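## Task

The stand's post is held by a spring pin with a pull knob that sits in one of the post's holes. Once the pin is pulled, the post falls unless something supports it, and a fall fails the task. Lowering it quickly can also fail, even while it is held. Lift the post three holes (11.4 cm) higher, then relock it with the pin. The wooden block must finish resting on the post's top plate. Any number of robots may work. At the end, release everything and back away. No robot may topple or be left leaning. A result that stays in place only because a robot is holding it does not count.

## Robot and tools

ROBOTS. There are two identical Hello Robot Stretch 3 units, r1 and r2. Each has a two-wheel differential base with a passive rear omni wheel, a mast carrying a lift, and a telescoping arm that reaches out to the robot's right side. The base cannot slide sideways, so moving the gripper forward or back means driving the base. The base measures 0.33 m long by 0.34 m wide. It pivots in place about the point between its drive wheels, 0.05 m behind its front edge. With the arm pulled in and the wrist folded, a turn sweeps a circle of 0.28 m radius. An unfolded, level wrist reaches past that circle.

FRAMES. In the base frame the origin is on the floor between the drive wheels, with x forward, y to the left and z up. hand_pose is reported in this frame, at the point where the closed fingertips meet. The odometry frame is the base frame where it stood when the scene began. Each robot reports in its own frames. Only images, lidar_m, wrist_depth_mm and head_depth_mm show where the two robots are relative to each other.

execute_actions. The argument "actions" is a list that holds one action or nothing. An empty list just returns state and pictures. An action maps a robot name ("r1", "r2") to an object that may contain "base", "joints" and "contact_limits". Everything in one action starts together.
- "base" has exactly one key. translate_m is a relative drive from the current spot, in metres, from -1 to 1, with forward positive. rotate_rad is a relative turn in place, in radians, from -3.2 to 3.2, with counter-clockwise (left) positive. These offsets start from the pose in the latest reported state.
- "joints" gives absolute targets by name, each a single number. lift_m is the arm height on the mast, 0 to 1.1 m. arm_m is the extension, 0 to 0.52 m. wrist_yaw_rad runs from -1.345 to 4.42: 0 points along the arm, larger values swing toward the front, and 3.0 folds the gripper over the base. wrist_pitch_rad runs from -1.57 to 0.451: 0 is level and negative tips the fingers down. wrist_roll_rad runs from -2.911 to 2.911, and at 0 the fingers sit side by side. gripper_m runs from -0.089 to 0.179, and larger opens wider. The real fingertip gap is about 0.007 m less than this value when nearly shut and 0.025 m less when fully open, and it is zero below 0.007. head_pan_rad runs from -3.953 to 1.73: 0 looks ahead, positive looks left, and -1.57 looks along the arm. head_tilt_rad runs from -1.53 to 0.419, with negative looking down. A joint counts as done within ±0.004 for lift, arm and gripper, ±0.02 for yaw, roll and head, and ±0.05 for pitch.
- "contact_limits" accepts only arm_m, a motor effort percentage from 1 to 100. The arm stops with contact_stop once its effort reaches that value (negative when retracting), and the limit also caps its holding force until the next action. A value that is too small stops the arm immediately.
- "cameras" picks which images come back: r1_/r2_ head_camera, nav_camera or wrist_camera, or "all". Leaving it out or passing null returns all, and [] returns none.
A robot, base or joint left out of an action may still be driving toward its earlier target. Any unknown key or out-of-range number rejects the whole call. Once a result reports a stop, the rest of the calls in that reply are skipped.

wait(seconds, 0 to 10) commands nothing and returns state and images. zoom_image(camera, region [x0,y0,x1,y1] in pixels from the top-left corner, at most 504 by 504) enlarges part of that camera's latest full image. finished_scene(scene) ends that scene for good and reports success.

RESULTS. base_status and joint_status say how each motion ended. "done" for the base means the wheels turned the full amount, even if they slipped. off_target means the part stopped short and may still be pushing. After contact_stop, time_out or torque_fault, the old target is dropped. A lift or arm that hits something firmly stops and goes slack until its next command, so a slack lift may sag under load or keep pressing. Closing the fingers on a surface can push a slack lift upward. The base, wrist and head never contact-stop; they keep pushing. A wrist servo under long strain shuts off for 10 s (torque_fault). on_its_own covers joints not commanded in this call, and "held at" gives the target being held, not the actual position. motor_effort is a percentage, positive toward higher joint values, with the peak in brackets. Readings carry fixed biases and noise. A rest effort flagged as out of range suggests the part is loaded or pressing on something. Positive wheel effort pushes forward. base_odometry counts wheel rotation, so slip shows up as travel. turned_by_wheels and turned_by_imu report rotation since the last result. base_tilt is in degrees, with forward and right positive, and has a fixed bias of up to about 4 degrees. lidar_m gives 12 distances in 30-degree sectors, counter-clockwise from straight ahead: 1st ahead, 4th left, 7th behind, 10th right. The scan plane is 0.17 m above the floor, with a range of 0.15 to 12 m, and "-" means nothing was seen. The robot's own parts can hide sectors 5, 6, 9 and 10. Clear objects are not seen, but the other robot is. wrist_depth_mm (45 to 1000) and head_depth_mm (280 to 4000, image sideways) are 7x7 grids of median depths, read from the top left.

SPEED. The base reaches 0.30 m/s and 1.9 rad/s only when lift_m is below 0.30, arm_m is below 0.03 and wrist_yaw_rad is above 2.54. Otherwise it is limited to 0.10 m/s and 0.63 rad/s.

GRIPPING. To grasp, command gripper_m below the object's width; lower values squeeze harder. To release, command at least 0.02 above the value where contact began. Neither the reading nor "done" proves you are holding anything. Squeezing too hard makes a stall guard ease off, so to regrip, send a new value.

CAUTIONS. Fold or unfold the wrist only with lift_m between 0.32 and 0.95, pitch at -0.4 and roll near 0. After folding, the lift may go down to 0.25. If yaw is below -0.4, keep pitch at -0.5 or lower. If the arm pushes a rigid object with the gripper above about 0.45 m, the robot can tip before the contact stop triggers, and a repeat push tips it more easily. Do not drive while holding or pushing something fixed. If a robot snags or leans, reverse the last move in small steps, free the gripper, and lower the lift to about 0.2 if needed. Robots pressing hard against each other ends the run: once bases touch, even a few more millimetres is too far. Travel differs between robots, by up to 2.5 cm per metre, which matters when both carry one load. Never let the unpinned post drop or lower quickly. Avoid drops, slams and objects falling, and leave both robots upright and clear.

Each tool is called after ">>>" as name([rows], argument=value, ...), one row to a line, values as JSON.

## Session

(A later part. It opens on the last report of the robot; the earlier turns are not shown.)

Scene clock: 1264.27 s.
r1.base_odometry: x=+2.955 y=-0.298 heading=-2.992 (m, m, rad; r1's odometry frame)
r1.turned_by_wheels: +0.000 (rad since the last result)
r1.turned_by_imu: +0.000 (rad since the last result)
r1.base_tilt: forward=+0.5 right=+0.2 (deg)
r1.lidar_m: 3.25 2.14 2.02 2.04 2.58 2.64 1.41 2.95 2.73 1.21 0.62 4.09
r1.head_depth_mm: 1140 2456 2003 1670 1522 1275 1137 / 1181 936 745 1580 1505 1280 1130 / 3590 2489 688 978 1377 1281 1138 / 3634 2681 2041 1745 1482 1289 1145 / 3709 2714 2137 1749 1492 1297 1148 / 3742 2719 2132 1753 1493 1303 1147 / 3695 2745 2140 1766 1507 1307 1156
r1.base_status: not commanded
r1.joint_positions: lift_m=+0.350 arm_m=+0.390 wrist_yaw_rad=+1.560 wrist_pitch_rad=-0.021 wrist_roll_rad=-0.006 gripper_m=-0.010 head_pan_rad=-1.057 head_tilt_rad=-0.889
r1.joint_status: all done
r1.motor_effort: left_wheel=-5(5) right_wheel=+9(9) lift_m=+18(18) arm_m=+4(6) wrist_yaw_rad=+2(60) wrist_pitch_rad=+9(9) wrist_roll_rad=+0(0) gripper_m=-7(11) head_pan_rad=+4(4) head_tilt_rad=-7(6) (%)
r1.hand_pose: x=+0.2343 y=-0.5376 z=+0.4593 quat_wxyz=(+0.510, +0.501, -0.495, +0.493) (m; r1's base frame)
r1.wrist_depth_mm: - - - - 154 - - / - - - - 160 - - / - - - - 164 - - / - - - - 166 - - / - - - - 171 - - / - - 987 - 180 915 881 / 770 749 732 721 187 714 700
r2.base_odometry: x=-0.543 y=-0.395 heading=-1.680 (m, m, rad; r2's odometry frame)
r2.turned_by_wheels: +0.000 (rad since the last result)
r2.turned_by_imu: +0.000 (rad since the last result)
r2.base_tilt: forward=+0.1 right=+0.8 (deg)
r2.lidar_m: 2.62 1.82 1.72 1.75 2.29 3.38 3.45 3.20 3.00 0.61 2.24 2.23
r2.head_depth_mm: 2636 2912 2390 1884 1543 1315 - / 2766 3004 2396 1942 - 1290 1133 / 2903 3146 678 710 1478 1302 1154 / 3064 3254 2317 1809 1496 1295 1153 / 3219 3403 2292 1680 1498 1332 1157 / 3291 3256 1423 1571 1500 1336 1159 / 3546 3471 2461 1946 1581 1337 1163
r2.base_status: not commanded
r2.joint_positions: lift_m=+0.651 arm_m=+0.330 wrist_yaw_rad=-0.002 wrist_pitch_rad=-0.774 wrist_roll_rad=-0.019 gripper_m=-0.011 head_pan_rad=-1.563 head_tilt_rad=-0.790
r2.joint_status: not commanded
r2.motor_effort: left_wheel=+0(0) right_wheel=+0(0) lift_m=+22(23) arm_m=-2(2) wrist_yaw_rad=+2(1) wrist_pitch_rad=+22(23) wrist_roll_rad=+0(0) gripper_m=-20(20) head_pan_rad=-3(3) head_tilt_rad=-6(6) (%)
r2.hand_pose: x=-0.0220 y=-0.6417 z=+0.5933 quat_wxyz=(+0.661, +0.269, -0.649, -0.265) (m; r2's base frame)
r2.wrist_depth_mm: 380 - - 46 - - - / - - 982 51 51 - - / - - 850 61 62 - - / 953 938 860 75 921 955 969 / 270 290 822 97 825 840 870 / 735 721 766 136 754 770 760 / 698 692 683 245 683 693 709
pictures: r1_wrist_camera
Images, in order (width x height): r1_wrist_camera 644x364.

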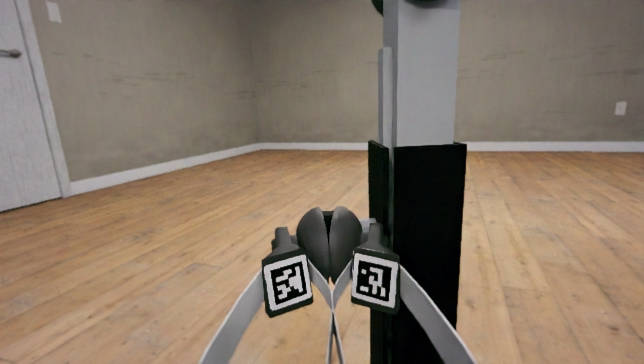

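>>> execute_actions([
  {"r1": {"joints": {"gripper_m": 0.025}}},
], cameras=[])

>>> execute_actions([
  {"r1": {"base": {"translate_m": -0.03}}},
], cameras=[])

>>> execute_actions([
  {"r1": {"joints": {"lift_m": 0.611, "wrist_pitch_rad": -1.15, "wrist_yaw_rad": 1.2, "wrist_roll_rad": -0.34, "arm_m": 0.358}}},
], cameras=["r1_head_camera", "r1_wrist_camera"])

Scene clock: 1385.10 s.
r1.base_odometry: x=+2.955 y=-0.298 heading=-2.991 (m, m, rad; r1's odometry frame)
r1.turned_by_wheels: +0.000 (rad since the last result)
r1.turned_by_imu: +0.000 (rad since the last result)
r1.base_tilt: forward=+0.6 right=+0.3 (deg)
r1.lidar_m: 3.24 2.13 2.02 2.04 2.57 2.64 1.42 2.94 2.73 1.21 0.62 4.08
r1.head_depth_mm: 1146 2512 2007 1672 1525 1277 1131 / 1178 927 745 1577 1500 1277 1130 / 3607 2466 688 975 1382 1288 1134 / 3628 2663 2038 1733 1489 1292 1143 / 3642 2695 2122 1744 1485 1293 1147 / 3737 2712 2120 1762 1496 1301 1150 / 3640 2747 2146 1768 1504 1308 1151
r1.base_status: not commanded
r1.joint_positions: lift_m=+0.350 arm_m=+0.390 wrist_yaw_rad=+1.559 wrist_pitch_rad=-0.021 wrist_roll_rad=-0.006 gripper_m=+0.025 head_pan_rad=-1.057 head_tilt_rad=-0.889
r1.joint_status: all done
r1.motor_effort: left_wheel=+0(5) right_wheel=+0(9) lift_m=+18(18) arm_m=+4(4) wrist_yaw_rad=+4(3) wrist_pitch_rad=+9(9) wrist_roll_rad=+0(0) gripper_m=+0(79) head_pan_rad=+4(4) head_tilt_rad=-6(6) (%)
r1.hand_pose: x=+0.2343 y=-0.5377 z=+0.4593 quat_wxyz=(+0.510, +0.501, -0.496, +0.493) (m; r1's base frame)
r1.wrist_depth_mm: - - - - 154 - - / - - - - 159 - - / - - - - 162 - - / - - - - 165 - - / - - - 186 170 - - / - - - 880 178 903 875 / 796 762 771 745 187 708 702
r2.base_odometry: x=-0.543 y=-0.395 heading=-1.680 (m, m, rad; r2's odometry frame)
r2.turned_by_wheels: +0.000 (rad since the last result)
r2.turned_by_imu: -0.001 (rad since the last result)
r2.base_tilt: forward=+0.1 right=+0.8 (deg)
r2.lidar_m: 2.62 1.83 1.72 1.76 2.29 3.37 3.45 3.22 3.00 0.61 2.24 2.23
r2.head_depth_mm: 2664 2926 2397 1890 1546 1314 - / 2800 3012 2418 1947 - 1291 1134 / 2893 3151 676 712 1482 1293 1154 / 3066 3278 2336 1787 1488 1301 1150 / 3202 3422 2268 1667 1496 1331 1153 / 3245 3263 1420 1580 1500 1333 1160 / 3632 3481 2494 1923 1583 1337 1165
r2.base_status: not commanded
r2.joint_positions: lift_m=+0.651 arm_m=+0.330 wrist_yaw_rad=-0.002 wrist_pitch_rad=-0.774 wrist_roll_rad=-0.019 gripper_m=-0.011 head_pan_rad=-1.563 head_tilt_rad=-0.790
r2.joint_status: not commanded
r2.motor_effort: left_wheel=+0(0) right_wheel=+0(0) lift_m=+23(23) arm_m=-2(3) wrist_yaw_rad=+2(1) wrist_pitch_rad=+22(23) wrist_roll_rad=+0(0) gripper_m=-21(20) head_pan_rad=-2(3) head_tilt_rad=-7(6) (%)
r2.hand_pose: x=-0.0220 y=-0.6417 z=+0.5933 quat_wxyz=(+0.661, +0.269, -0.649, -0.265) (m; r2's base frame)
r2.wrist_depth_mm: 379 - - 46 - - - / - - 951 51 51 - - / - - 877 61 62 - - / 934 925 870 75 890 944 953 / 269 291 868 97 836 847 847 / 724 732 762 136 751 748 773 / 681 695 683 244 675 684 682
pictures: none
No camera images: the call's "cameras" was empty. Leave "cameras" out to get every camera's image.

Scene clock: 1386.70 s.
r1.base_odometry: x=+2.985 y=-0.293 heading=-2.991 (m, m, rad; r1's odometry frame)
r1.turned_by_wheels: +0.000 (rad since the last result)
r1.turned_by_imu: +0.000 (rad since the last result)
r1.base_tilt: forward=+0.6 right=+0.3 (deg)
r1.lidar_m: 3.24 2.15 2.03 2.05 2.60 2.60 1.38 2.94 2.72 1.22 0.63 4.11
r1.head_depth_mm: 1177 2421 2064 1708 1521 1278 1133 / 1153 2543 1671 1604 1495 1284 1133 / 3565 664 704 980 1378 1283 1139 / 3686 2661 1935 1727 1485 1292 1143 / 3713 2674 2112 1753 1491 1300 1145 / 3750 2697 2135 1759 1494 1300 1147 / 3694 2741 2149 1769 1502 1309 1148
r1.base_status: done
r1.joint_positions: lift_m=+0.350 arm_m=+0.390 wrist_yaw_rad=+1.559 wrist_pitch_rad=-0.021 wrist_roll_rad=-0.006 gripper_m=+0.025 head_pan_rad=-1.057 head_tilt_rad=-0.889
r1.joint_status: not commanded
r1.motor_effort: left_wheel=+1(3) right_wheel=-1(4) lift_m=+18(18) arm_m=+4(4) wrist_yaw_rad=+3(2) wrist_pitch_rad=+10(9) wrist_roll_rad=+0(0) gripper_m=-1(0) head_pan_rad=+3(4) head_tilt_rad=-6(6) (%)
r1.hand_pose: x=+0.2343 y=-0.5377 z=+0.4593 quat_wxyz=(+0.510, +0.501, -0.496, +0.493) (m; r1's base frame)
r1.wrist_depth_mm: - - - - 182 - - / - - - - 188 - - / - - - - 191 - - / - - - - 196 - - / - - - - 204 - - / - - - 878 870 905 895 / 761 765 754 733 219 709 695
r2.base_odometry: x=-0.543 y=-0.395 heading=-1.680 (m, m, rad; r2's odometry frame)
r2.turned_by_wheels: +0.000 (rad since the last result)
r2.turned_by_imu: +0.000 (rad since the last result)
r2.base_tilt: forward=+0.1 right=+0.7 (deg)
r2.lidar_m: 2.62 1.82 1.71 1.76 2.29 3.37 3.46 3.21 2.99 0.61 2.24 2.23
r2.head_depth_mm: 2636 2918 2376 1865 1547 1306 - / 2804 3025 2404 1949 - 1287 1134 / 2897 3129 678 709 1479 1294 1152 / 2994 3259 2339 1800 1496 1303 1151 / 3224 3399 2360 1718 1507 1327 1165 / 3260 3256 1432 1624 1503 1339 1160 / 3598 3443 2473 1877 1542 1342 1166
r2.base_status: not commanded
r2.joint_positions: lift_m=+0.651 arm_m=+0.330 wrist_yaw_rad=-0.002 wrist_pitch_rad=-0.774 wrist_roll_rad=-0.019 gripper_m=-0.011 head_pan_rad=-1.563 head_tilt_rad=-0.790
r2.joint_status: not commanded
r2.motor_effort: left_wheel=+0(0) right_wheel=+1(0) lift_m=+22(23) arm_m=-2(2) wrist_yaw_rad=+2(2) wrist_pitch_rad=+22(23) wrist_roll_rad=+0(0) gripper_m=-20(20) head_pan_rad=-2(2) head_tilt_rad=-7(6) (%)
r2.hand_pose: x=-0.0220 y=-0.6417 z=+0.5933 quat_wxyz=(+0.661, +0.269, -0.649, -0.265) (m; r2's base frame)
r2.wrist_depth_mm: 415 - - 46 - - - / - - 966 51 50 - - / - - 876 61 62 - - / 267 916 919 75 922 978 981 / 280 302 838 97 828 834 841 / 731 743 761 136 777 758 761 / 704 695 692 244 673 692 696
pictures: none
No camera images: the call's "cameras" was empty. Leave "cameras" out to get every camera's image.

Scene clock: 1389.90 s.
r1.base_odometry: x=+2.985 y=-0.293 heading=-2.991 (m, m, rad; r1's odometry frame)
r1.turned_by_wheels: +0.000 (rad since the last result)
r1.turned_by_imu: +0.000 (rad since the last result)
r1.base_tilt: forward=+0.6 right=+0.2 (deg)
r1.lidar_m: 3.27 2.15 2.03 2.06 2.59 2.61 1.38 2.94 2.71 1.22 0.63 4.11
r1.head_depth_mm: 1173 2423 2064 1713 1401 1273 1128 / 1152 2523 1674 1603 1473 1280 1133 / 3574 662 703 981 1405 1281 1140 / 3658 2664 1928 1736 1481 1293 1144 / 3686 2684 2114 1747 1488 1297 1146 / 3713 2702 2140 1759 1497 1303 1148 / 3645 2743 2131 1763 1498 1299 1150
r1.base_status: not commanded
r1.joint_positions: lift_m=+0.611 arm_m=+0.358 wrist_yaw_rad=+1.203 wrist_pitch_rad=-1.153 wrist_roll_rad=-0.334 gripper_m=+0.025 head_pan_rad=-1.057 head_tilt_rad=-0.889
r1.joint_status: all done
r1.motor_effort: left_wheel=+1(1) right_wheel=-1(1) lift_m=+25(27) arm_m=-3(4) wrist_yaw_rad=-4(6) wrist_pitch_rad=+1(9) wrist_roll_rad=-3(6) gripper_m=+0(0) head_pan_rad=+4(4) head_tilt_rad=-5(6) (%)
r1.hand_pose: x=+0.0551 y=-0.5329 z=+0.5056 quat_wxyz=(+0.742, +0.641, -0.149, +0.126) (m; r1's base frame)
r1.wrist_depth_mm: 685 712 730 376 780 780 645 / 656 675 693 698 761 711 614 / 629 664 678 687 718 727 758 / 613 632 664 661 702 715 740 / 599 619 632 666 687 680 708 / 596 598 605 646 678 675 695 / - 570 593 601 634 656 680
r2.base_odometry: x=-0.543 y=-0.395 heading=-1.680 (m, m, rad; r2's odometry frame)
r2.turned_by_wheels: +0.000 (rad since the last result)
r2.turned_by_imu: -0.001 (rad since the last result)
r2.base_tilt: forward=+0.0 right=+0.8 (deg)
r2.lidar_m: 2.62 1.81 1.72 1.76 2.28 3.37 3.46 3.21 2.99 0.61 2.24 2.23
r2.head_depth_mm: 2645 2871 2395 1864 1555 1315 - / 2760 2977 2399 1942 - 1301 1141 / 2920 3209 679 709 1471 1299 1153 / 3039 3290 2346 1790 1525 1301 1153 / 3211 3397 2367 1716 1570 1323 1155 / 3294 1274 2459 1029 1580 1334 1164 / 3640 2967 903 1819 1581 1338 1167
r2.base_status: not commanded
r2.joint_positions: lift_m=+0.651 arm_m=+0.330 wrist_yaw_rad=-0.002 wrist_pitch_rad=-0.774 wrist_roll_rad=-0.019 gripper_m=-0.011 head_pan_rad=-1.563 head_tilt_rad=-0.790
r2.joint_status: not commanded
r2.motor_effort: left_wheel=+0(0) right_wheel=+1(0) lift_m=+23(23) arm_m=-2(3) wrist_yaw_rad=+2(2) wrist_pitch_rad=+22(23) wrist_roll_rad=+0(0) gripper_m=-20(20) head_pan_rad=-2(2) head_tilt_rad=-6(6) (%)
r2.hand_pose: x=-0.0220 y=-0.6417 z=+0.5933 quat_wxyz=(+0.661, +0.269, -0.649, -0.265) (m; r2's base frame)
r2.wrist_depth_mm: - - - 46 - - - / - - 964 51 50 - - / - - 869 61 62 - - / 914 920 886 75 914 933 922 / 789 844 843 97 843 842 852 / 764 751 779 136 759 769 761 / 684 677 680 244 685 699 696
pictures: r1_head_camera (sideways: a quarter turn clockwise sets it upright), r1_wrist_camera
Images, in order (width x height): r1_head_camera 896x504, r1_wrist_camera 644x364.

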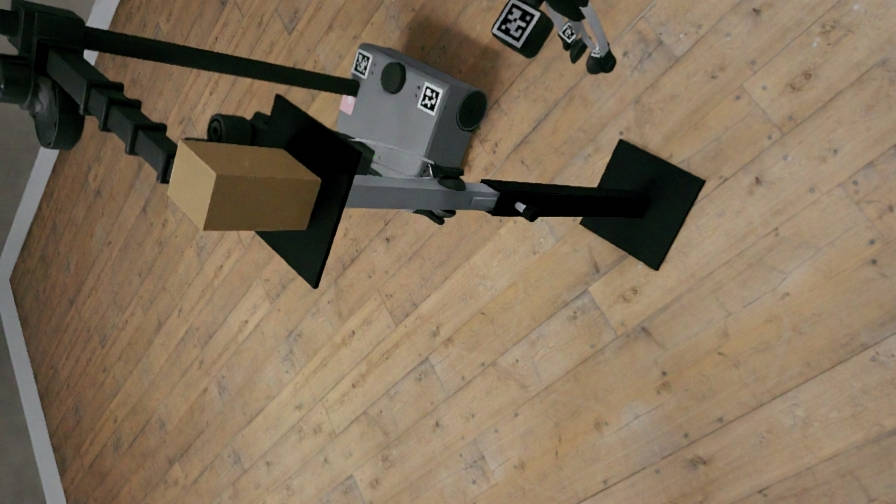

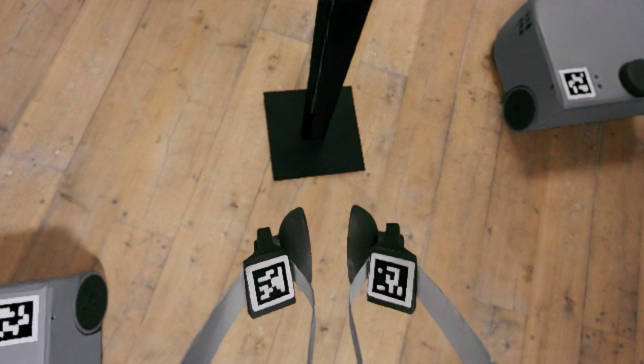

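>>> execute_actions([
  {"r1": {"base": {"translate_m": 0.205}, "joints": {"head_pan_rad": -1.4, "head_tilt_rad": -0.95}}},
], cameras=["r1_head_camera", "r1_wrist_camera", "r2_head_camera"])

Scene clock: 1403.13 s.
r1.base_odometry: x=+2.782 y=-0.324 heading=-2.991 (m, m, rad; r1's odometry frame)
r1.turned_by_wheels: +0.000 (rad since the last result)
r1.turned_by_imu: +0.000 (rad since the last result)
r1.base_tilt: forward=+0.6 right=+0.2 (deg)
r1.lidar_m: 3.13 2.08 1.94 1.97 2.49 2.82 1.59 3.01 2.80 0.57 3.57 3.93
r1.head_depth_mm: 2677 2380 1991 - 1421 1253 - / 2796 2394 1909 - 1420 1260 1123 / 1300 638 663 986 1378 1262 1135 / 1112 826 684 1587 1412 1265 1131 / 3180 2444 1987 1679 1444 1270 1133 / 3240 2475 1996 1681 1445 1280 1137 / 3257 2483 2009 1693 1458 1280 1143
r1.base_status: done
r1.joint_positions: lift_m=+0.611 arm_m=+0.358 wrist_yaw_rad=+1.203 wrist_pitch_rad=-1.153 wrist_roll_rad=-0.334 gripper_m=+0.025 head_pan_rad=-1.393 head_tilt_rad=-0.938
r1.joint_status: all done
r1.motor_effort: left_wheel=+1(6) right_wheel=-1(4) lift_m=+25(25) arm_m=-3(3) wrist_yaw_rad=-4(4) wrist_pitch_rad=+1(1) wrist_roll_rad=-4(4) gripper_m=+0(0) head_pan_rad=-3(30) head_tilt_rad=-6(13) (%)
r1.hand_pose: x=+0.0551 y=-0.5329 z=+0.5056 quat_wxyz=(+0.742, +0.641, -0.149, +0.126) (m; r1's base frame)
r1.wrist_depth_mm: 682 710 738 745 751 101 67 / 663 680 690 742 733 95 68 / 628 653 674 695 179 97 71 / 616 641 648 650 170 104 76 / 591 623 630 636 666 712 80 / 592 604 610 637 668 672 706 / - 578 598 623 624 656 662
r2.base_odometry: x=-0.543 y=-0.395 heading=-1.680 (m, m, rad; r2's odometry frame)
r2.turned_by_wheels: +0.000 (rad since the last result)
r2.turned_by_imu: -0.002 (rad since the last result)
r2.base_tilt: forward=+0.0 right=+0.7 (deg)
r2.lidar_m: 2.62 1.81 1.72 1.76 2.29 3.37 3.46 3.18 2.99 0.61 2.23 2.23
r2.head_depth_mm: 2644 2858 2382 1878 1538 1312 - / 2767 3019 2401 1936 - 1284 1136 / 2850 3169 677 711 1483 1302 1145 / 2995 3060 1446 907 1527 1294 1153 / 3207 1235 932 1566 1553 1333 1153 / 3380 3433 2476 1929 1575 1335 1167 / 3599 3467 2470 1937 1582 1345 1164
r2.base_status: not commanded
r2.joint_positions: lift_m=+0.651 arm_m=+0.330 wrist_yaw_rad=-0.002 wrist_pitch_rad=-0.774 wrist_roll_rad=-0.019 gripper_m=-0.011 head_pan_rad=-1.563 head_tilt_rad=-0.790
r2.joint_status: not commanded
r2.motor_effort: left_wheel=+0(0) right_wheel=+0(0) lift_m=+23(22) arm_m=-2(2) wrist_yaw_rad=+1(2) wrist_pitch_rad=+22(22) wrist_roll_rad=+0(0) gripper_m=-20(20) head_pan_rad=-3(3) head_tilt_rad=-7(6) (%)
r2.hand_pose: x=-0.0220 y=-0.6417 z=+0.5933 quat_wxyz=(+0.661, +0.269, -0.649, -0.265) (m; r2's base frame)
r2.wrist_depth_mm: 145 133 132 46 - - - / - 147 170 51 51 - - / - - 211 61 62 - - / 947 943 826 75 914 959 966 / 859 843 816 97 822 860 845 / 760 756 754 136 763 766 759 / 683 688 685 245 678 692 679
pictures: r1_head_camera (sideways: a quarter turn clockwise sets it upright), r1_wrist_camera, r2_head_camera (sideways: a quarter turn clockwise sets it upright)
Images, in order (width x height): r1_head_camera 896x504, r1_wrist_camera 644x364, r2_head_camera 896x504.

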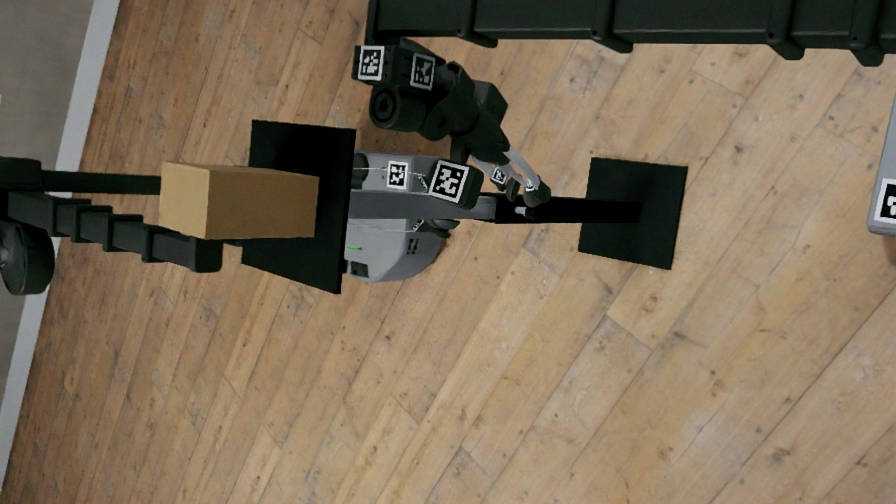

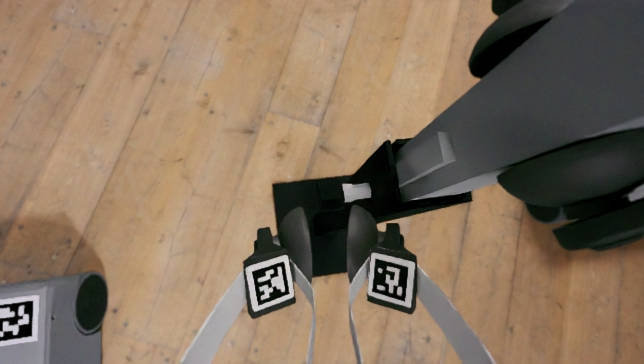

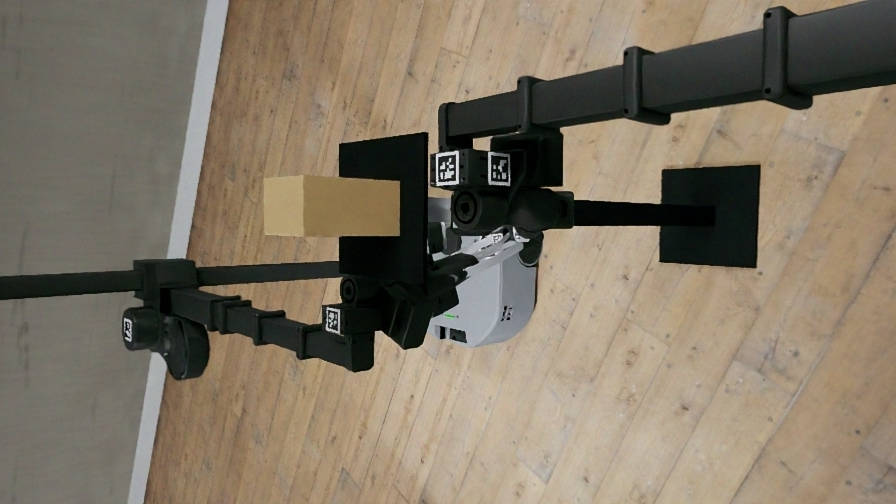

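>>> zoom_image(camera="r2_head_camera", region=[300, 200, 560, 380])

>>> zoom_image(camera="r1_head_camera", region=[300, 20, 580, 240])

Region (300, 200, 560, 380) of r2_head_camera's 896x504 image, scaled by 1.938, with more detail than that image has; it fills the top 349 rows of this view, and the rest is white.

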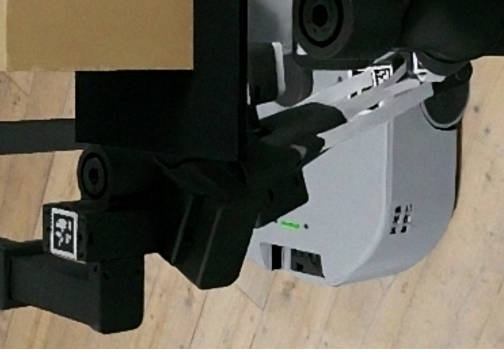

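Region (300, 20, 580, 240) of r1_head_camera's 896x504 image, scaled by 1.800, with more detail than that image has; it fills the top 396 rows of this view, and the rest is white.

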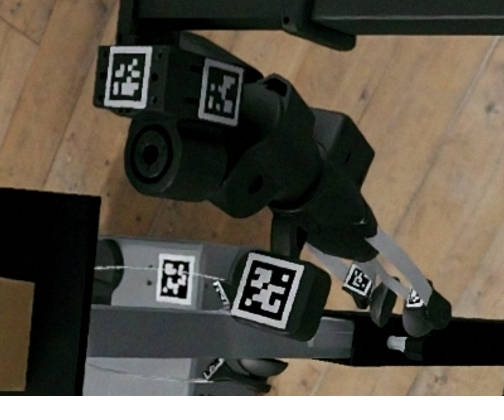

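>>> execute_actions([
  {"r1": {"joints": {"lift_m": 0.592}}},
], cameras=["r1_wrist_camera"])

>>> execute_actions([
  {"r1": {"base": {"translate_m": 0.011}}},
], cameras=["r1_head_camera", "r1_wrist_camera"])

>>> zoom_image(camera="r1_wrist_camera", region=[240, 130, 460, 320])

>>> zoom_image(camera="r1_head_camera", region=[450, 130, 600, 250])

Scene clock: 1517.70 s.
r1.base_odometry: x=+2.782 y=-0.324 heading=-2.991 (m, m, rad; r1's odometry frame)
r1.turned_by_wheels: +0.000 (rad since the last result)
r1.turned_by_imu: +0.000 (rad since the last result)
r1.base_tilt: forward=+0.6 right=+0.2 (deg)
r1.lidar_m: 3.11 2.07 1.95 1.97 2.50 2.81 1.58 2.99 2.80 0.57 3.55 3.93
r1.head_depth_mm: 2673 2403 1939 - 1424 1252 - / 2808 2395 1900 - 1427 1258 1123 / 1293 638 662 984 1379 1260 1136 / 1115 825 682 1591 1413 1272 1128 / 3202 2454 1990 1678 1443 1274 1134 / 3239 2458 2003 1686 1449 1276 1138 / 3265 2489 2011 1690 1456 1283 1140
r1.base_status: not commanded
r1.joint_positions: lift_m=+0.592 arm_m=+0.358 wrist_yaw_rad=+1.203 wrist_pitch_rad=-1.153 wrist_roll_rad=-0.334 gripper_m=+0.025 head_pan_rad=-1.393 head_tilt_rad=-0.938
r1.joint_status: all done
r1.motor_effort: left_wheel=+1(1) right_wheel=-1(1) lift_m=+18(23) arm_m=-3(3) wrist_yaw_rad=-4(4) wrist_pitch_rad=+1(1) wrist_roll_rad=-4(3) gripper_m=+0(0) head_pan_rad=-3(4) head_tilt_rad=-7(7) (%)
r1.hand_pose: x=+0.0550 y=-0.5329 z=+0.4869 quat_wxyz=(+0.742, +0.641, -0.149, +0.126) (m; r1's base frame)
r1.wrist_depth_mm: 648 677 694 736 744 770 67 / 631 635 674 702 733 94 68 / 610 638 665 691 160 97 68 / 605 621 631 641 159 158 69 / 579 594 608 629 649 685 690 / 568 584 591 615 640 662 691 / - 568 582 599 609 644 648
r2.base_odometry: x=-0.543 y=-0.395 heading=-1.680 (m, m, rad; r2's odometry frame)
r2.turned_by_wheels: +0.000 (rad since the last result)
r2.turned_by_imu: -0.001 (rad since the last result)
r2.base_tilt: forward=+0.0 right=+0.8 (deg)
r2.lidar_m: 2.62 1.82 1.72 1.75 2.29 3.36 3.45 3.19 3.00 0.61 2.24 2.23
r2.head_depth_mm: 2623 2905 2375 1878 1544 1317 - / 2725 2973 2423 1951 - 1288 1135 / 2904 3170 677 709 1475 1287 1152 / 3011 2997 1442 913 1515 1297 1148 / 3244 1245 929 1573 1570 1329 1152 / 3385 3471 2453 1919 1577 1333 1152 / 3609 3459 2496 1946 1582 1337 1160
r2.base_status: not commanded
r2.joint_positions: lift_m=+0.651 arm_m=+0.330 wrist_yaw_rad=-0.002 wrist_pitch_rad=-0.774 wrist_roll_rad=-0.019 gripper_m=-0.011 head_pan_rad=-1.563 head_tilt_rad=-0.790
r2.joint_status: not commanded
r2.motor_effort: left_wheel=+0(0) right_wheel=+0(0) lift_m=+23(23) arm_m=-2(2) wrist_yaw_rad=+1(1) wrist_pitch_rad=+22(22) wrist_roll_rad=+0(0) gripper_m=-20(20) head_pan_rad=-3(2) head_tilt_rad=-7(6) (%)
r2.hand_pose: x=-0.0220 y=-0.6417 z=+0.5933 quat_wxyz=(+0.661, +0.269, -0.649, -0.265) (m; r2's base frame)
r2.wrist_depth_mm: - 139 133 46 - - - / - 150 162 51 50 - - / - - 190 61 62 - - / 970 936 268 75 903 939 951 / 836 859 830 97 832 846 854 / 760 756 765 136 776 766 767 / 679 684 682 245 686 690 702
pictures: r1_wrist_camera
Images, in order (width x height): r1_wrist_camera 644x364.

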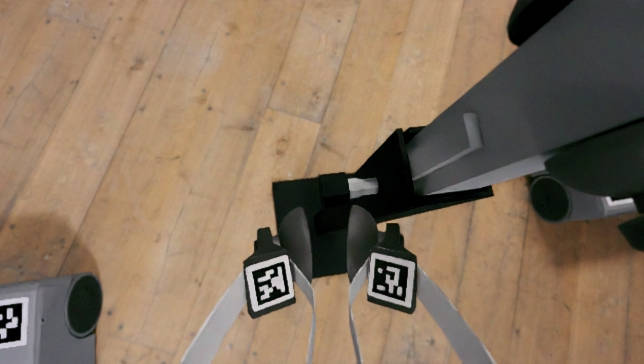

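Scene clock: 1518.53 s.
r1.base_odometry: x=+2.771 y=-0.325 heading=-2.991 (m, m, rad; r1's odometry frame)
r1.turned_by_wheels: +0.000 (rad since the last result)
r1.turned_by_imu: +0.000 (rad since the last result)
r1.base_tilt: forward=+0.6 right=+0.3 (deg)
r1.lidar_m: 3.11 2.07 1.94 1.97 2.48 2.82 1.59 3.02 2.80 0.57 3.59 3.89
r1.head_depth_mm: 2672 2388 1946 - 1423 1250 - / 2800 2403 1861 - 1423 1256 1123 / 1186 605 660 953 1369 1263 1131 / 1127 850 705 1596 1441 1265 1130 / 3181 2439 1992 1672 1442 1266 1136 / 3233 2463 1987 1677 1455 1276 1137 / 3275 2470 2008 1678 1455 1284 1141
r1.base_status: done
r1.joint_positions: lift_m=+0.592 arm_m=+0.358 wrist_yaw_rad=+1.203 wrist_pitch_rad=-1.153 wrist_roll_rad=-0.334 gripper_m=+0.025 head_pan_rad=-1.393 head_tilt_rad=-0.938
r1.joint_status: not commanded
r1.motor_effort: left_wheel=+2(6) right_wheel=+0(2) lift_m=+18(18) arm_m=-3(3) wrist_yaw_rad=-4(5) wrist_pitch_rad=+1(1) wrist_roll_rad=-4(4) gripper_m=+0(0) head_pan_rad=-4(3) head_tilt_rad=-7(7) (%)
r1.hand_pose: x=+0.0550 y=-0.5329 z=+0.4869 quat_wxyz=(+0.742, +0.641, -0.149, +0.126) (m; r1's base frame)
r1.wrist_depth_mm: 657 681 702 708 752 762 67 / 639 654 684 687 726 741 68 / 612 640 652 673 703 96 69 / 597 615 622 636 154 104 71 / 581 593 631 534 435 669 75 / 571 597 590 626 658 656 676 / - 567 587 611 598 640 659
r2.base_odometry: x=-0.543 y=-0.395 heading=-1.680 (m, m, rad; r2's odometry frame)
r2.turned_by_wheels: +0.000 (rad since the last result)
r2.turned_by_imu: +0.000 (rad since the last result)
r2.base_tilt: forward=+0.0 right=+0.8 (deg)
r2.lidar_m: 2.62 1.83 1.72 1.76 2.28 3.36 3.44 3.21 3.00 0.61 2.24 2.23
r2.head_depth_mm: 2632 2889 2402 1898 1540 1314 - / 2716 3053 2396 1931 - 1286 1131 / 2886 3179 678 713 1489 1288 1156 / 2975 3015 1475 910 1520 1296 1158 / 3220 1243 929 1620 1559 1332 1153 / 3402 3419 2483 1919 1579 1333 1157 / 3721 3424 2473 1939 1579 1335 1159
r2.base_status: not commanded
r2.joint_positions: lift_m=+0.651 arm_m=+0.330 wrist_yaw_rad=-0.002 wrist_pitch_rad=-0.774 wrist_roll_rad=-0.019 gripper_m=-0.011 head_pan_rad=-1.563 head_tilt_rad=-0.790
r2.joint_status: not commanded
r2.motor_effort: left_wheel=+0(0) right_wheel=+0(0) lift_m=+22(23) arm_m=-2(2) wrist_yaw_rad=+2(2) wrist_pitch_rad=+22(22) wrist_roll_rad=+0(0) gripper_m=-21(20) head_pan_rad=-3(3) head_tilt_rad=-6(6) (%)
r2.hand_pose: x=-0.0220 y=-0.6417 z=+0.5933 quat_wxyz=(+0.661, +0.269, -0.649, -0.265) (m; r2's base frame)
r2.wrist_depth_mm: - 136 142 46 - - - / - 152 157 51 50 - - / - - 177 61 62 - - / 921 918 836 75 910 979 970 / 843 847 856 97 824 838 838 / 754 777 774 136 766 767 765 / 677 682 691 244 689 689 700
pictures: r1_head_camera (sideways: a quarter turn clockwise sets it upright), r1_wrist_camera
Images, in order (width x height): r1_head_camera 896x504, r1_wrist_camera 644x364.

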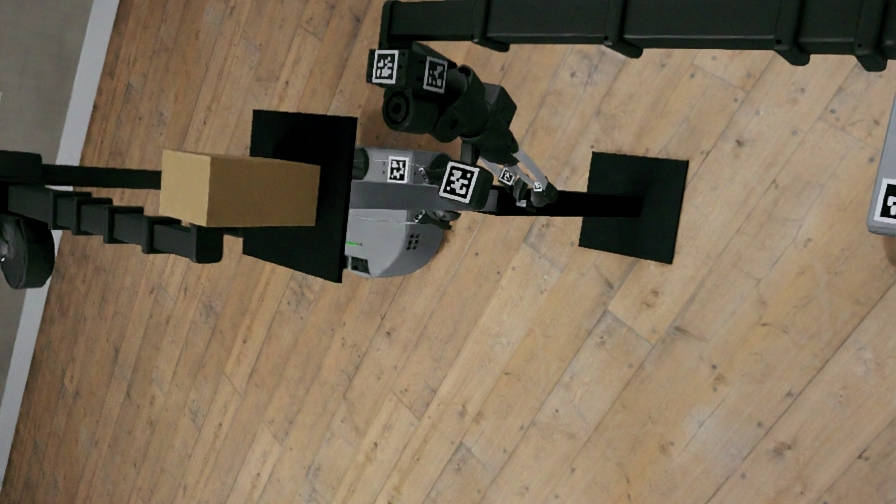

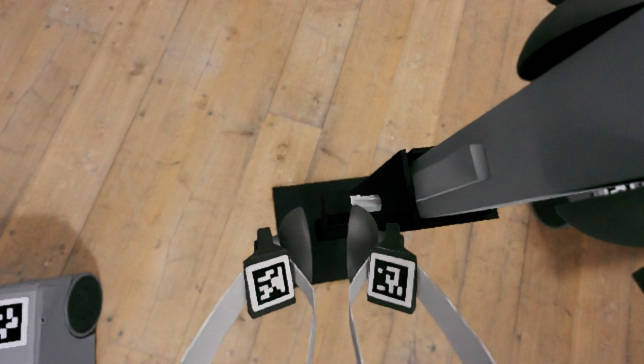

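Region (240, 130, 460, 320) of r1_wrist_camera's 644x364 image, scaled by 2.291; it fills the top 435 rows of this view, and the rest is white.

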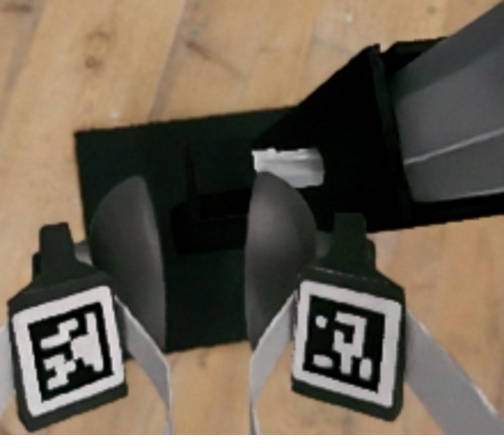

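Region (450, 130, 600, 250) of r1_head_camera's 896x504 image, scaled by 3.360, with more detail than that image has; it fills the top 403 rows of this view, and the rest is white.

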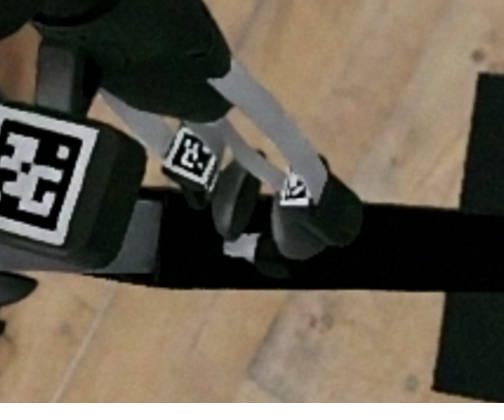

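>>> execute_actions([
  {"r1": {"joints": {"arm_m": 0.3615}}},
], cameras=[])

>>> execute_actions([
  {"r1": {"base": {"translate_m": 0.010}}},
], cameras=["r1_head_camera", "r1_wrist_camera"])

>>> zoom_image(camera="r1_wrist_camera", region=[240, 130, 460, 320])

>>> zoom_image(camera="r1_head_camera", region=[450, 130, 600, 250])

Scene clock: 1533.30 s.
r1.base_odometry: x=+2.771 y=-0.325 heading=-2.991 (m, m, rad; r1's odometry frame)
r1.turned_by_wheels: +0.000 (rad since the last result)
r1.turned_by_imu: +0.000 (rad since the last result)
r1.base_tilt: forward=+0.6 right=+0.3 (deg)
r1.lidar_m: 3.10 2.07 1.94 1.97 2.49 2.82 1.60 3.01 2.81 0.57 3.58 3.92
r1.head_depth_mm: 2694 2385 1938 - 1434 1250 - / 2787 2391 1855 - 1430 1258 1122 / 1192 605 661 945 1354 1258 1133 / 1127 849 702 1597 1440 1266 1131 / 3179 2442 1984 1675 1448 1271 1134 / 3212 2469 2009 1679 1449 1275 1136 / 3252 2484 2013 1689 1464 1279 1140
r1.base_status: not commanded
r1.joint_positions: lift_m=+0.592 arm_m=+0.361 wrist_yaw_rad=+1.203 wrist_pitch_rad=-1.154 wrist_roll_rad=-0.334 gripper_m=+0.025 head_pan_rad=-1.393 head_tilt_rad=-0.938
r1.joint_status: all done
r1.motor_effort: left_wheel=+2(1) right_wheel=-1(1) lift_m=+18(18) arm_m=+4(5) wrist_yaw_rad=-4(4) wrist_pitch_rad=+1(1) wrist_roll_rad=-4(4) gripper_m=+0(1) head_pan_rad=-3(3) head_tilt_rad=-6(7) (%)
r1.hand_pose: x=+0.0548 y=-0.5357 z=+0.4869 quat_wxyz=(+0.742, +0.641, -0.149, +0.125) (m; r1's base frame)
r1.wrist_depth_mm: 669 675 678 717 754 777 64 / 645 657 680 693 711 728 65 / 614 635 654 680 687 92 66 / 611 623 639 650 154 100 67 / 589 586 627 615 434 692 67 / 566 576 593 608 636 662 674 / - 580 602 590 617 632 651
r2.base_odometry: x=-0.543 y=-0.395 heading=-1.680 (m, m, rad; r2's odometry frame)
r2.turned_by_wheels: +0.000 (rad since the last result)
r2.turned_by_imu: -0.001 (rad since the last result)
r2.base_tilt: forward=+0.0 right=+0.8 (deg)
r2.lidar_m: 2.61 1.82 1.72 1.75 2.30 3.37 3.44 3.20 3.00 0.61 2.24 2.23
r2.head_depth_mm: 2650 2907 2371 1863 1558 1315 - / 2767 2998 2427 1981 - 1281 1139 / 2900 3151 677 711 1485 1293 1149 / 2976 3047 1477 906 1535 1301 1145 / 3158 1252 968 1616 1566 1326 1155 / 3389 3411 2467 1918 1580 1341 1158 / 3648 3424 2481 1924 1582 1340 1156
r2.base_status: not commanded
r2.joint_positions: lift_m=+0.651 arm_m=+0.330 wrist_yaw_rad=-0.002 wrist_pitch_rad=-0.774 wrist_roll_rad=-0.019 gripper_m=-0.011 head_pan_rad=-1.563 head_tilt_rad=-0.790
r2.joint_status: not commanded
r2.motor_effort: left_wheel=+0(0) right_wheel=+1(0) lift_m=+23(23) arm_m=-2(2) wrist_yaw_rad=+1(2) wrist_pitch_rad=+23(22) wrist_roll_rad=+0(0) gripper_m=-20(20) head_pan_rad=-2(3) head_tilt_rad=-7(7) (%)
r2.hand_pose: x=-0.0220 y=-0.6417 z=+0.5933 quat_wxyz=(+0.661, +0.269, -0.649, -0.265) (m; r2's base frame)
r2.wrist_depth_mm: - 135 141 46 - - - / - 148 153 51 51 - - / - - 173 61 62 - - / 959 951 238 74 916 962 939 / 842 837 834 97 830 859 840 / 757 738 758 136 780 757 758 / 696 701 690 243 667 695 705
pictures: none
No camera images: the call's "cameras" was empty. Leave "cameras" out to get every camera's image.

Scene clock: 1534.30 s.
r1.base_odometry: x=+2.762 y=-0.327 heading=-2.991 (m, m, rad; r1's odometry frame)
r1.turned_by_wheels: +0.000 (rad since the last result)
r1.turned_by_imu: +0.000 (rad since the last result)
r1.base_tilt: forward=+0.6 right=+0.3 (deg)
r1.lidar_m: 3.12 2.07 1.94 1.96 2.48 2.83 1.60 3.03 2.80 0.57 3.58 3.92
r1.head_depth_mm: 2693 2379 1940 - 1438 1253 - / 2792 2393 1258 - 1424 1261 1120 / 1145 599 652 1519 1353 1264 1134 / 2801 2272 1595 1608 1437 1265 1129 / 3210 2450 1981 1669 1448 1272 1131 / 3246 2447 1998 1677 1452 1276 1140 / 3253 2501 2017 1690 1455 1278 1141
r1.base_status: done
r1.joint_positions: lift_m=+0.592 arm_m=+0.361 wrist_yaw_rad=+1.203 wrist_pitch_rad=-1.157 wrist_roll_rad=-0.334 gripper_m=+0.025 head_pan_rad=-1.393 head_tilt_rad=-0.938
r1.joint_status: not commanded
r1.motor_effort: left_wheel=+1(3) right_wheel=+0(4) lift_m=+18(18) arm_m=+4(4) wrist_yaw_rad=-4(5) wrist_pitch_rad=+2(3) wrist_roll_rad=-4(4) gripper_m=+0(1) head_pan_rad=-3(3) head_tilt_rad=-7(6) (%)
r1.hand_pose: x=+0.0542 y=-0.5355 z=+0.4866 quat_wxyz=(+0.742, +0.642, -0.148, +0.124) (m; r1's base frame)
r1.wrist_depth_mm: 664 660 708 740 759 791 67 / 641 666 674 703 711 733 66 / 615 639 664 676 697 99 66 / 597 622 639 647 156 95 68 / 590 596 608 388 151 118 75 / 574 591 597 613 642 660 666 / - 561 583 610 606 619 657
r2.base_odometry: x=-0.543 y=-0.395 heading=-1.680 (m, m, rad; r2's odometry frame)
r2.turned_by_wheels: +0.000 (rad since the last result)
r2.turned_by_imu: +0.000 (rad since the last result)
r2.base_tilt: forward=+0.0 right=+0.8 (deg)
r2.lidar_m: 2.61 1.82 1.72 1.76 2.29 3.37 3.46 3.20 2.99 0.61 2.25 2.23
r2.head_depth_mm: 2637 2872 2370 1869 1560 1314 - / 2714 3000 2423 1940 - 1283 1133 / 2901 3190 678 709 1484 1295 1145 / 2863 2937 1483 912 1525 1304 1154 / 3200 1249 950 1627 1571 1339 1157 / 3430 3440 2463 1942 1569 1335 1157 / 3614 3510 2496 1941 1580 1335 1164
r2.base_status: not commanded
r2.joint_positions: lift_m=+0.651 arm_m=+0.330 wrist_yaw_rad=-0.002 wrist_pitch_rad=-0.774 wrist_roll_rad=-0.019 gripper_m=-0.011 head_pan_rad=-1.563 head_tilt_rad=-0.790
r2.joint_status: not commanded
r2.motor_effort: left_wheel=+0(0) right_wheel=+1(0) lift_m=+22(23) arm_m=-3(2) wrist_yaw_rad=+2(1) wrist_pitch_rad=+23(22) wrist_roll_rad=+0(0) gripper_m=-20(20) head_pan_rad=-3(3) head_tilt_rad=-6(7) (%)
r2.hand_pose: x=-0.0220 y=-0.6417 z=+0.5933 quat_wxyz=(+0.661, +0.269, -0.649, -0.265) (m; r2's base frame)
r2.wrist_depth_mm: - 134 140 46 - - - / - 152 153 51 51 - - / - - 170 61 62 - - / 945 957 891 75 882 962 934 / 843 851 836 97 824 834 846 / 758 745 761 136 773 768 758 / 680 699 689 243 669 690 690
pictures: r1_head_camera (sideways: a quarter turn clockwise sets it upright), r1_wrist_camera
Images, in order (width x height): r1_head_camera 896x504, r1_wrist_camera 644x364.

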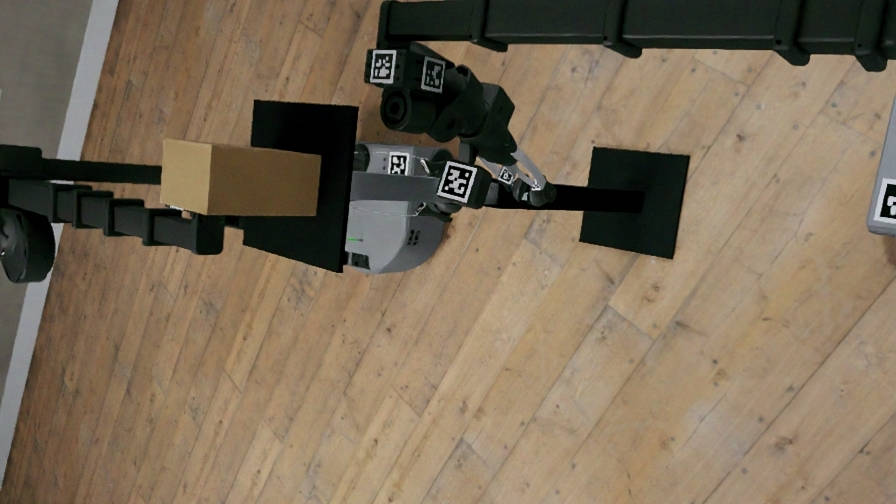

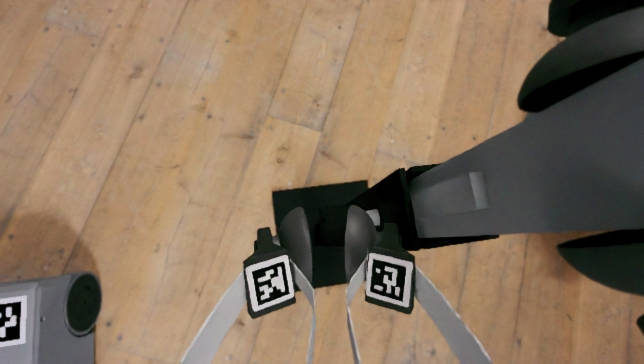

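Region (240, 130, 460, 320) of r1_wrist_camera's 644x364 image, scaled by 2.291; it fills the top 435 rows of this view, and the rest is white.

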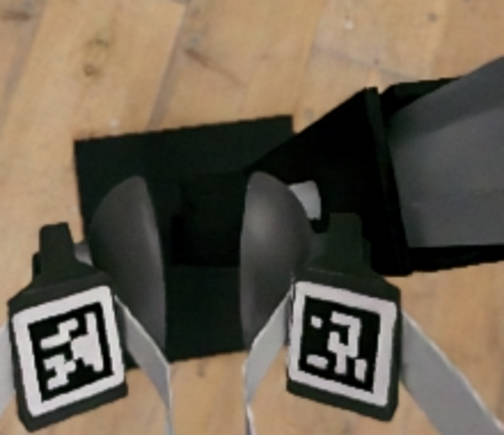

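Region (450, 130, 600, 250) of r1_head_camera's 896x504 image, scaled by 3.360, with more detail than that image has; it fills the top 403 rows of this view, and the rest is white.

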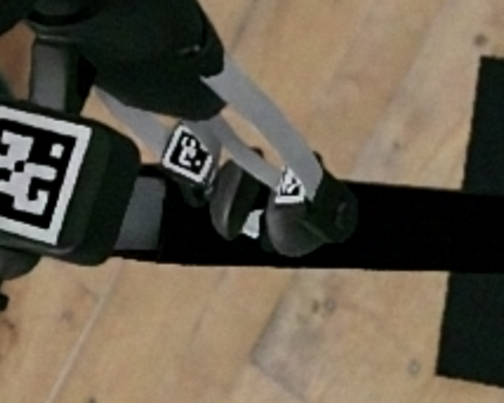

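>>> execute_actions([
  {"r1": {"joints": {"lift_m": 0.585}}},
], cameras=["r1_head_camera", "r1_wrist_camera"])

>>> zoom_image(camera="r1_wrist_camera", region=[240, 130, 460, 320])

>>> zoom_image(camera="r1_head_camera", region=[450, 130, 600, 250])

Scene clock: 1546.33 s.
r1.base_odometry: x=+2.762 y=-0.327 heading=-2.991 (m, m, rad; r1's odometry frame)
r1.turned_by_wheels: +0.000 (rad since the last result)
r1.turned_by_imu: +0.000 (rad since the last result)
r1.base_tilt: forward=+0.7 right=+0.2 (deg)
r1.lidar_m: 3.10 2.06 1.93 1.96 2.48 2.83 1.61 3.01 2.80 0.57 3.57 3.90
r1.head_depth_mm: 2687 2366 1939 - 1443 - - / 2791 2398 1260 - 1427 1254 1119 / 1147 598 653 1229 1363 1262 1138 / 2794 2280 1598 1605 1440 1264 1127 / 3183 2440 1986 1672 1448 1274 1132 / 3253 2472 1986 1680 1443 1271 1133 / 3247 2494 2005 1691 1458 1279 1136
r1.base_status: not commanded
r1.joint_positions: lift_m=+0.585 arm_m=+0.361 wrist_yaw_rad=+1.203 wrist_pitch_rad=-1.157 wrist_roll_rad=-0.334 gripper_m=+0.025 head_pan_rad=-1.393 head_tilt_rad=-0.938
r1.joint_status: all done
r1.motor_effort: left_wheel=+2(2) right_wheel=-1(1) lift_m=+18(24) arm_m=+4(4) wrist_yaw_rad=-4(5) wrist_pitch_rad=+3(3) wrist_roll_rad=-3(4) gripper_m=+0(1) head_pan_rad=-3(3) head_tilt_rad=-6(6) (%)
r1.hand_pose: x=+0.0542 y=-0.5355 z=+0.4796 quat_wxyz=(+0.742, +0.642, -0.148, +0.124) (m; r1's base frame)
r1.wrist_depth_mm: 647 664 683 721 744 766 63 / 617 657 668 686 723 745 68 / 608 638 659 655 681 113 66 / 597 603 643 646 153 95 68 / 579 589 612 529 148 119 77 / 553 586 586 607 641 650 670 / - 570 573 590 596 625 642
r2.base_odometry: x=-0.543 y=-0.395 heading=-1.680 (m, m, rad; r2's odometry frame)
r2.turned_by_wheels: +0.000 (rad since the last result)
r2.turned_by_imu: -0.001 (rad since the last result)
r2.base_tilt: forward=+0.0 right=+0.8 (deg)
r2.lidar_m: 2.62 1.82 1.72 1.75 2.29 3.37 3.44 3.21 2.99 0.61 2.24 2.22
r2.head_depth_mm: 2603 2934 2401 1881 1553 1318 - / 2758 2989 2387 1946 - 1293 1135 / 2913 3113 677 710 1487 1288 1146 / 2872 2915 1524 914 1528 1299 1156 / 3197 1252 983 1621 1574 1326 1157 / 3361 3452 2464 1930 1561 1338 1159 / 3576 3431 2483 1944 1583 1343 1160
r2.base_status: not commanded
r2.joint_positions: lift_m=+0.651 arm_m=+0.330 wrist_yaw_rad=-0.002 wrist_pitch_rad=-0.774 wrist_roll_rad=-0.019 gripper_m=-0.011 head_pan_rad=-1.563 head_tilt_rad=-0.790
r2.joint_status: not commanded
r2.motor_effort: left_wheel=+1(0) right_wheel=+0(0) lift_m=+23(23) arm_m=-2(2) wrist_yaw_rad=+2(2) wrist_pitch_rad=+22(23) wrist_roll_rad=+0(0) gripper_m=-20(20) head_pan_rad=-3(2) head_tilt_rad=-6(7) (%)
r2.hand_pose: x=-0.0220 y=-0.6417 z=+0.5933 quat_wxyz=(+0.661, +0.269, -0.649, -0.265) (m; r2's base frame)
r2.wrist_depth_mm: - 138 144 46 - - - / - 153 154 51 51 - - / - - 171 61 62 - - / 945 922 915 74 896 951 957 / 854 834 841 97 826 823 835 / 754 749 788 136 749 766 763 / 684 690 692 246 672 695 692
pictures: r1_head_camera (sideways: a quarter turn clockwise sets it upright), r1_wrist_camera
Images, in order (width x height): r1_head_camera 896x504, r1_wrist_camera 644x364.

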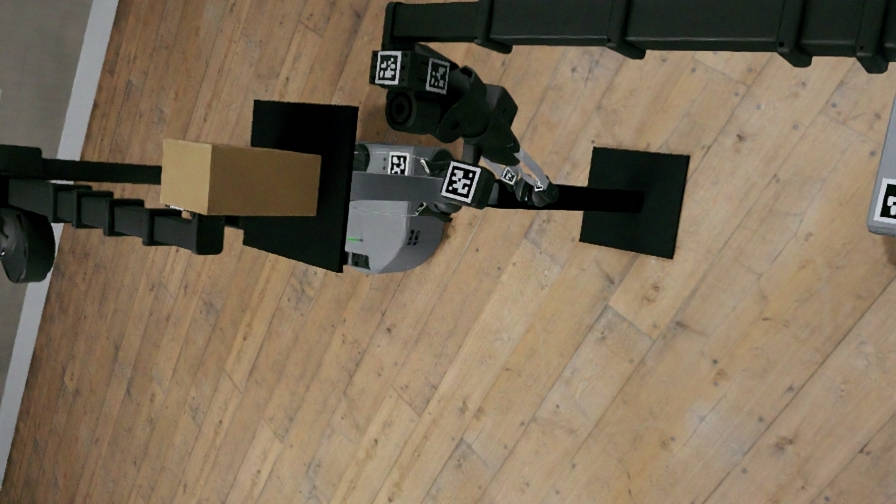

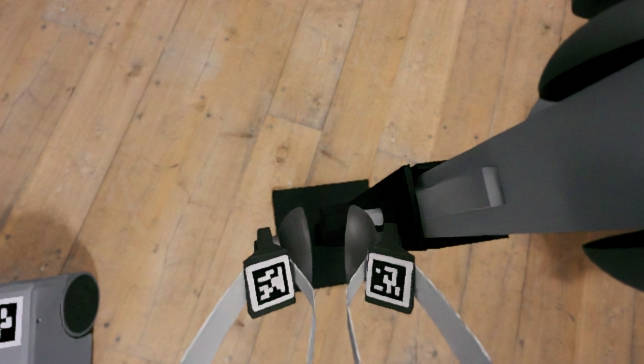

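Region (240, 130, 460, 320) of r1_wrist_camera's 644x364 image, scaled by 2.291; it fills the top 435 rows of this view, and the rest is white.

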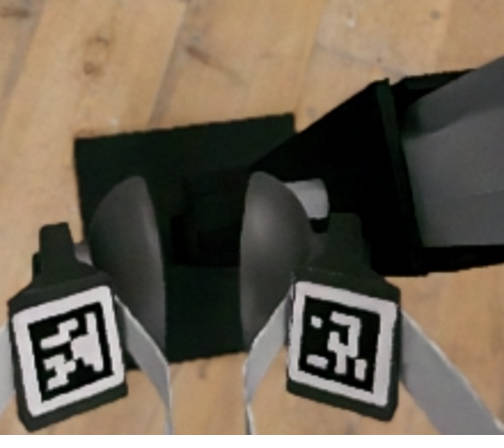

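Region (450, 130, 600, 250) of r1_head_camera's 896x504 image, scaled by 3.360, with more detail than that image has; it fills the top 403 rows of this view, and the rest is white.

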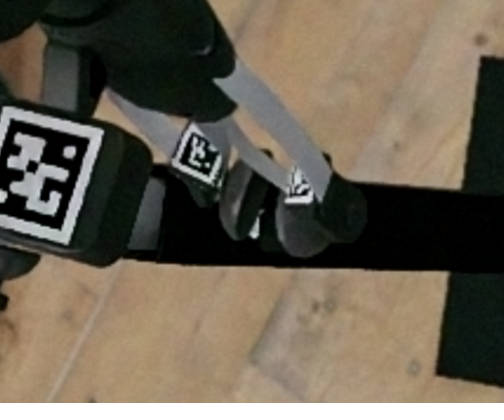

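>>> execute_actions([
  {"r1": {"base": {"translate_m": 0.005}}},
], cameras=["r1_wrist_camera"])

>>> zoom_image(camera="r1_wrist_camera", region=[240, 130, 460, 320])

Scene clock: 1554.80 s.
r1.base_odometry: x=+2.757 y=-0.328 heading=-2.991 (m, m, rad; r1's odometry frame)
r1.turned_by_wheels: +0.000 (rad since the last result)
r1.turned_by_imu: +0.000 (rad since the last result)
r1.base_tilt: forward=+0.7 right=+0.2 (deg)
r1.lidar_m: 3.11 2.07 1.93 1.97 2.49 2.83 1.61 3.03 2.81 0.57 3.60 3.90
r1.head_depth_mm: 2681 2384 1946 - 1435 - - / 2802 2398 1262 - 1424 1255 1120 / 1125 601 646 1509 1397 1259 1137 / 2818 2279 1602 1611 1439 1266 1128 / 3197 2438 1989 1674 1445 1272 1131 / 3237 2461 1988 1680 1447 1279 1136 / 3275 2476 2025 1684 1455 1281 1139
r1.base_status: done
r1.joint_positions: lift_m=+0.585 arm_m=+0.361 wrist_yaw_rad=+1.203 wrist_pitch_rad=-1.157 wrist_roll_rad=-0.334 gripper_m=+0.025 head_pan_rad=-1.393 head_tilt_rad=-0.938
r1.joint_status: not commanded
r1.motor_effort: left_wheel=+1(6) right_wheel=-1(3) lift_m=+18(18) arm_m=+4(4) wrist_yaw_rad=-4(4) wrist_pitch_rad=+3(3) wrist_roll_rad=-4(4) gripper_m=+1(0) head_pan_rad=-3(3) head_tilt_rad=-7(6) (%)
r1.hand_pose: x=+0.0541 y=-0.5354 z=+0.4796 quat_wxyz=(+0.742, +0.642, -0.148, +0.124) (m; r1's base frame)
r1.wrist_depth_mm: 646 657 680 704 729 763 68 / 633 643 668 687 710 745 64 / 598 622 654 673 695 705 66 / 585 611 625 655 175 95 68 / 590 591 601 528 143 101 71 / 571 579 592 611 629 653 651 / - 560 579 592 604 634 639
r2.base_odometry: x=-0.543 y=-0.395 heading=-1.680 (m, m, rad; r2's odometry frame)
r2.turned_by_wheels: +0.000 (rad since the last result)
r2.turned_by_imu: -0.001 (rad since the last result)
r2.base_tilt: forward=+0.0 right=+0.8 (deg)
r2.lidar_m: 2.62 1.82 1.72 1.75 2.29 3.36 3.46 3.21 2.99 0.61 2.24 2.22
r2.head_depth_mm: 2630 2935 2399 1868 1556 1319 - / 2739 3031 2441 1949 - 1289 1137 / 2893 3190 678 709 1478 1292 1148 / 2957 2880 1509 918 1527 1304 1152 / 3177 1252 1007 1741 1576 1336 1159 / 3324 3450 2473 1930 1577 1350 1166 / 3601 3439 2476 1947 1576 1343 1165
r2.base_status: not commanded
r2.joint_positions: lift_m=+0.651 arm_m=+0.330 wrist_yaw_rad=-0.002 wrist_pitch_rad=-0.774 wrist_roll_rad=-0.019 gripper_m=-0.011 head_pan_rad=-1.563 head_tilt_rad=-0.790
r2.joint_status: not commanded
r2.motor_effort: left_wheel=+0(0) right_wheel=+0(0) lift_m=+22(23) arm_m=-2(2) wrist_yaw_rad=+2(2) wrist_pitch_rad=+22(22) wrist_roll_rad=+0(0) gripper_m=-20(20) head_pan_rad=-2(3) head_tilt_rad=-6(7) (%)
r2.hand_pose: x=-0.0220 y=-0.6417 z=+0.5933 quat_wxyz=(+0.661, +0.269, -0.649, -0.265) (m; r2's base frame)
r2.wrist_depth_mm: - 139 144 46 - - - / - 156 150 51 51 - - / - - 171 61 62 - - / 954 990 913 74 898 951 951 / 828 855 861 97 854 849 834 / 766 747 769 136 763 749 776 / 695 675 697 244 679 705 696
pictures: r1_wrist_camera
Images, in order (width x height): r1_wrist_camera 644x364.

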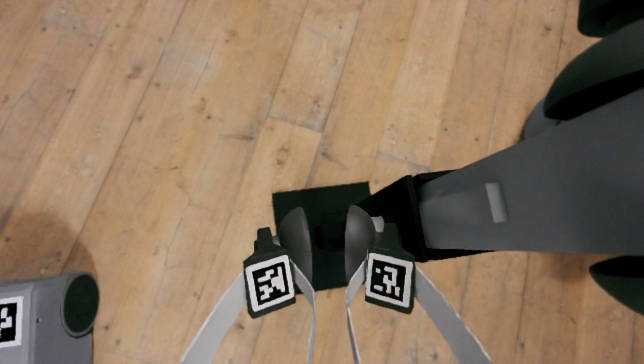

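Region (240, 130, 460, 320) of r1_wrist_camera's 644x364 image, scaled by 2.291; it fills the top 435 rows of this view, and the rest is white.

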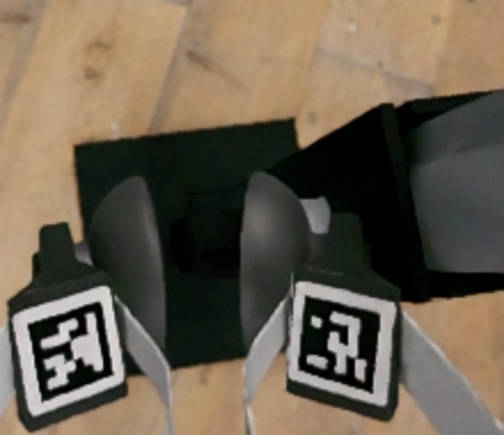

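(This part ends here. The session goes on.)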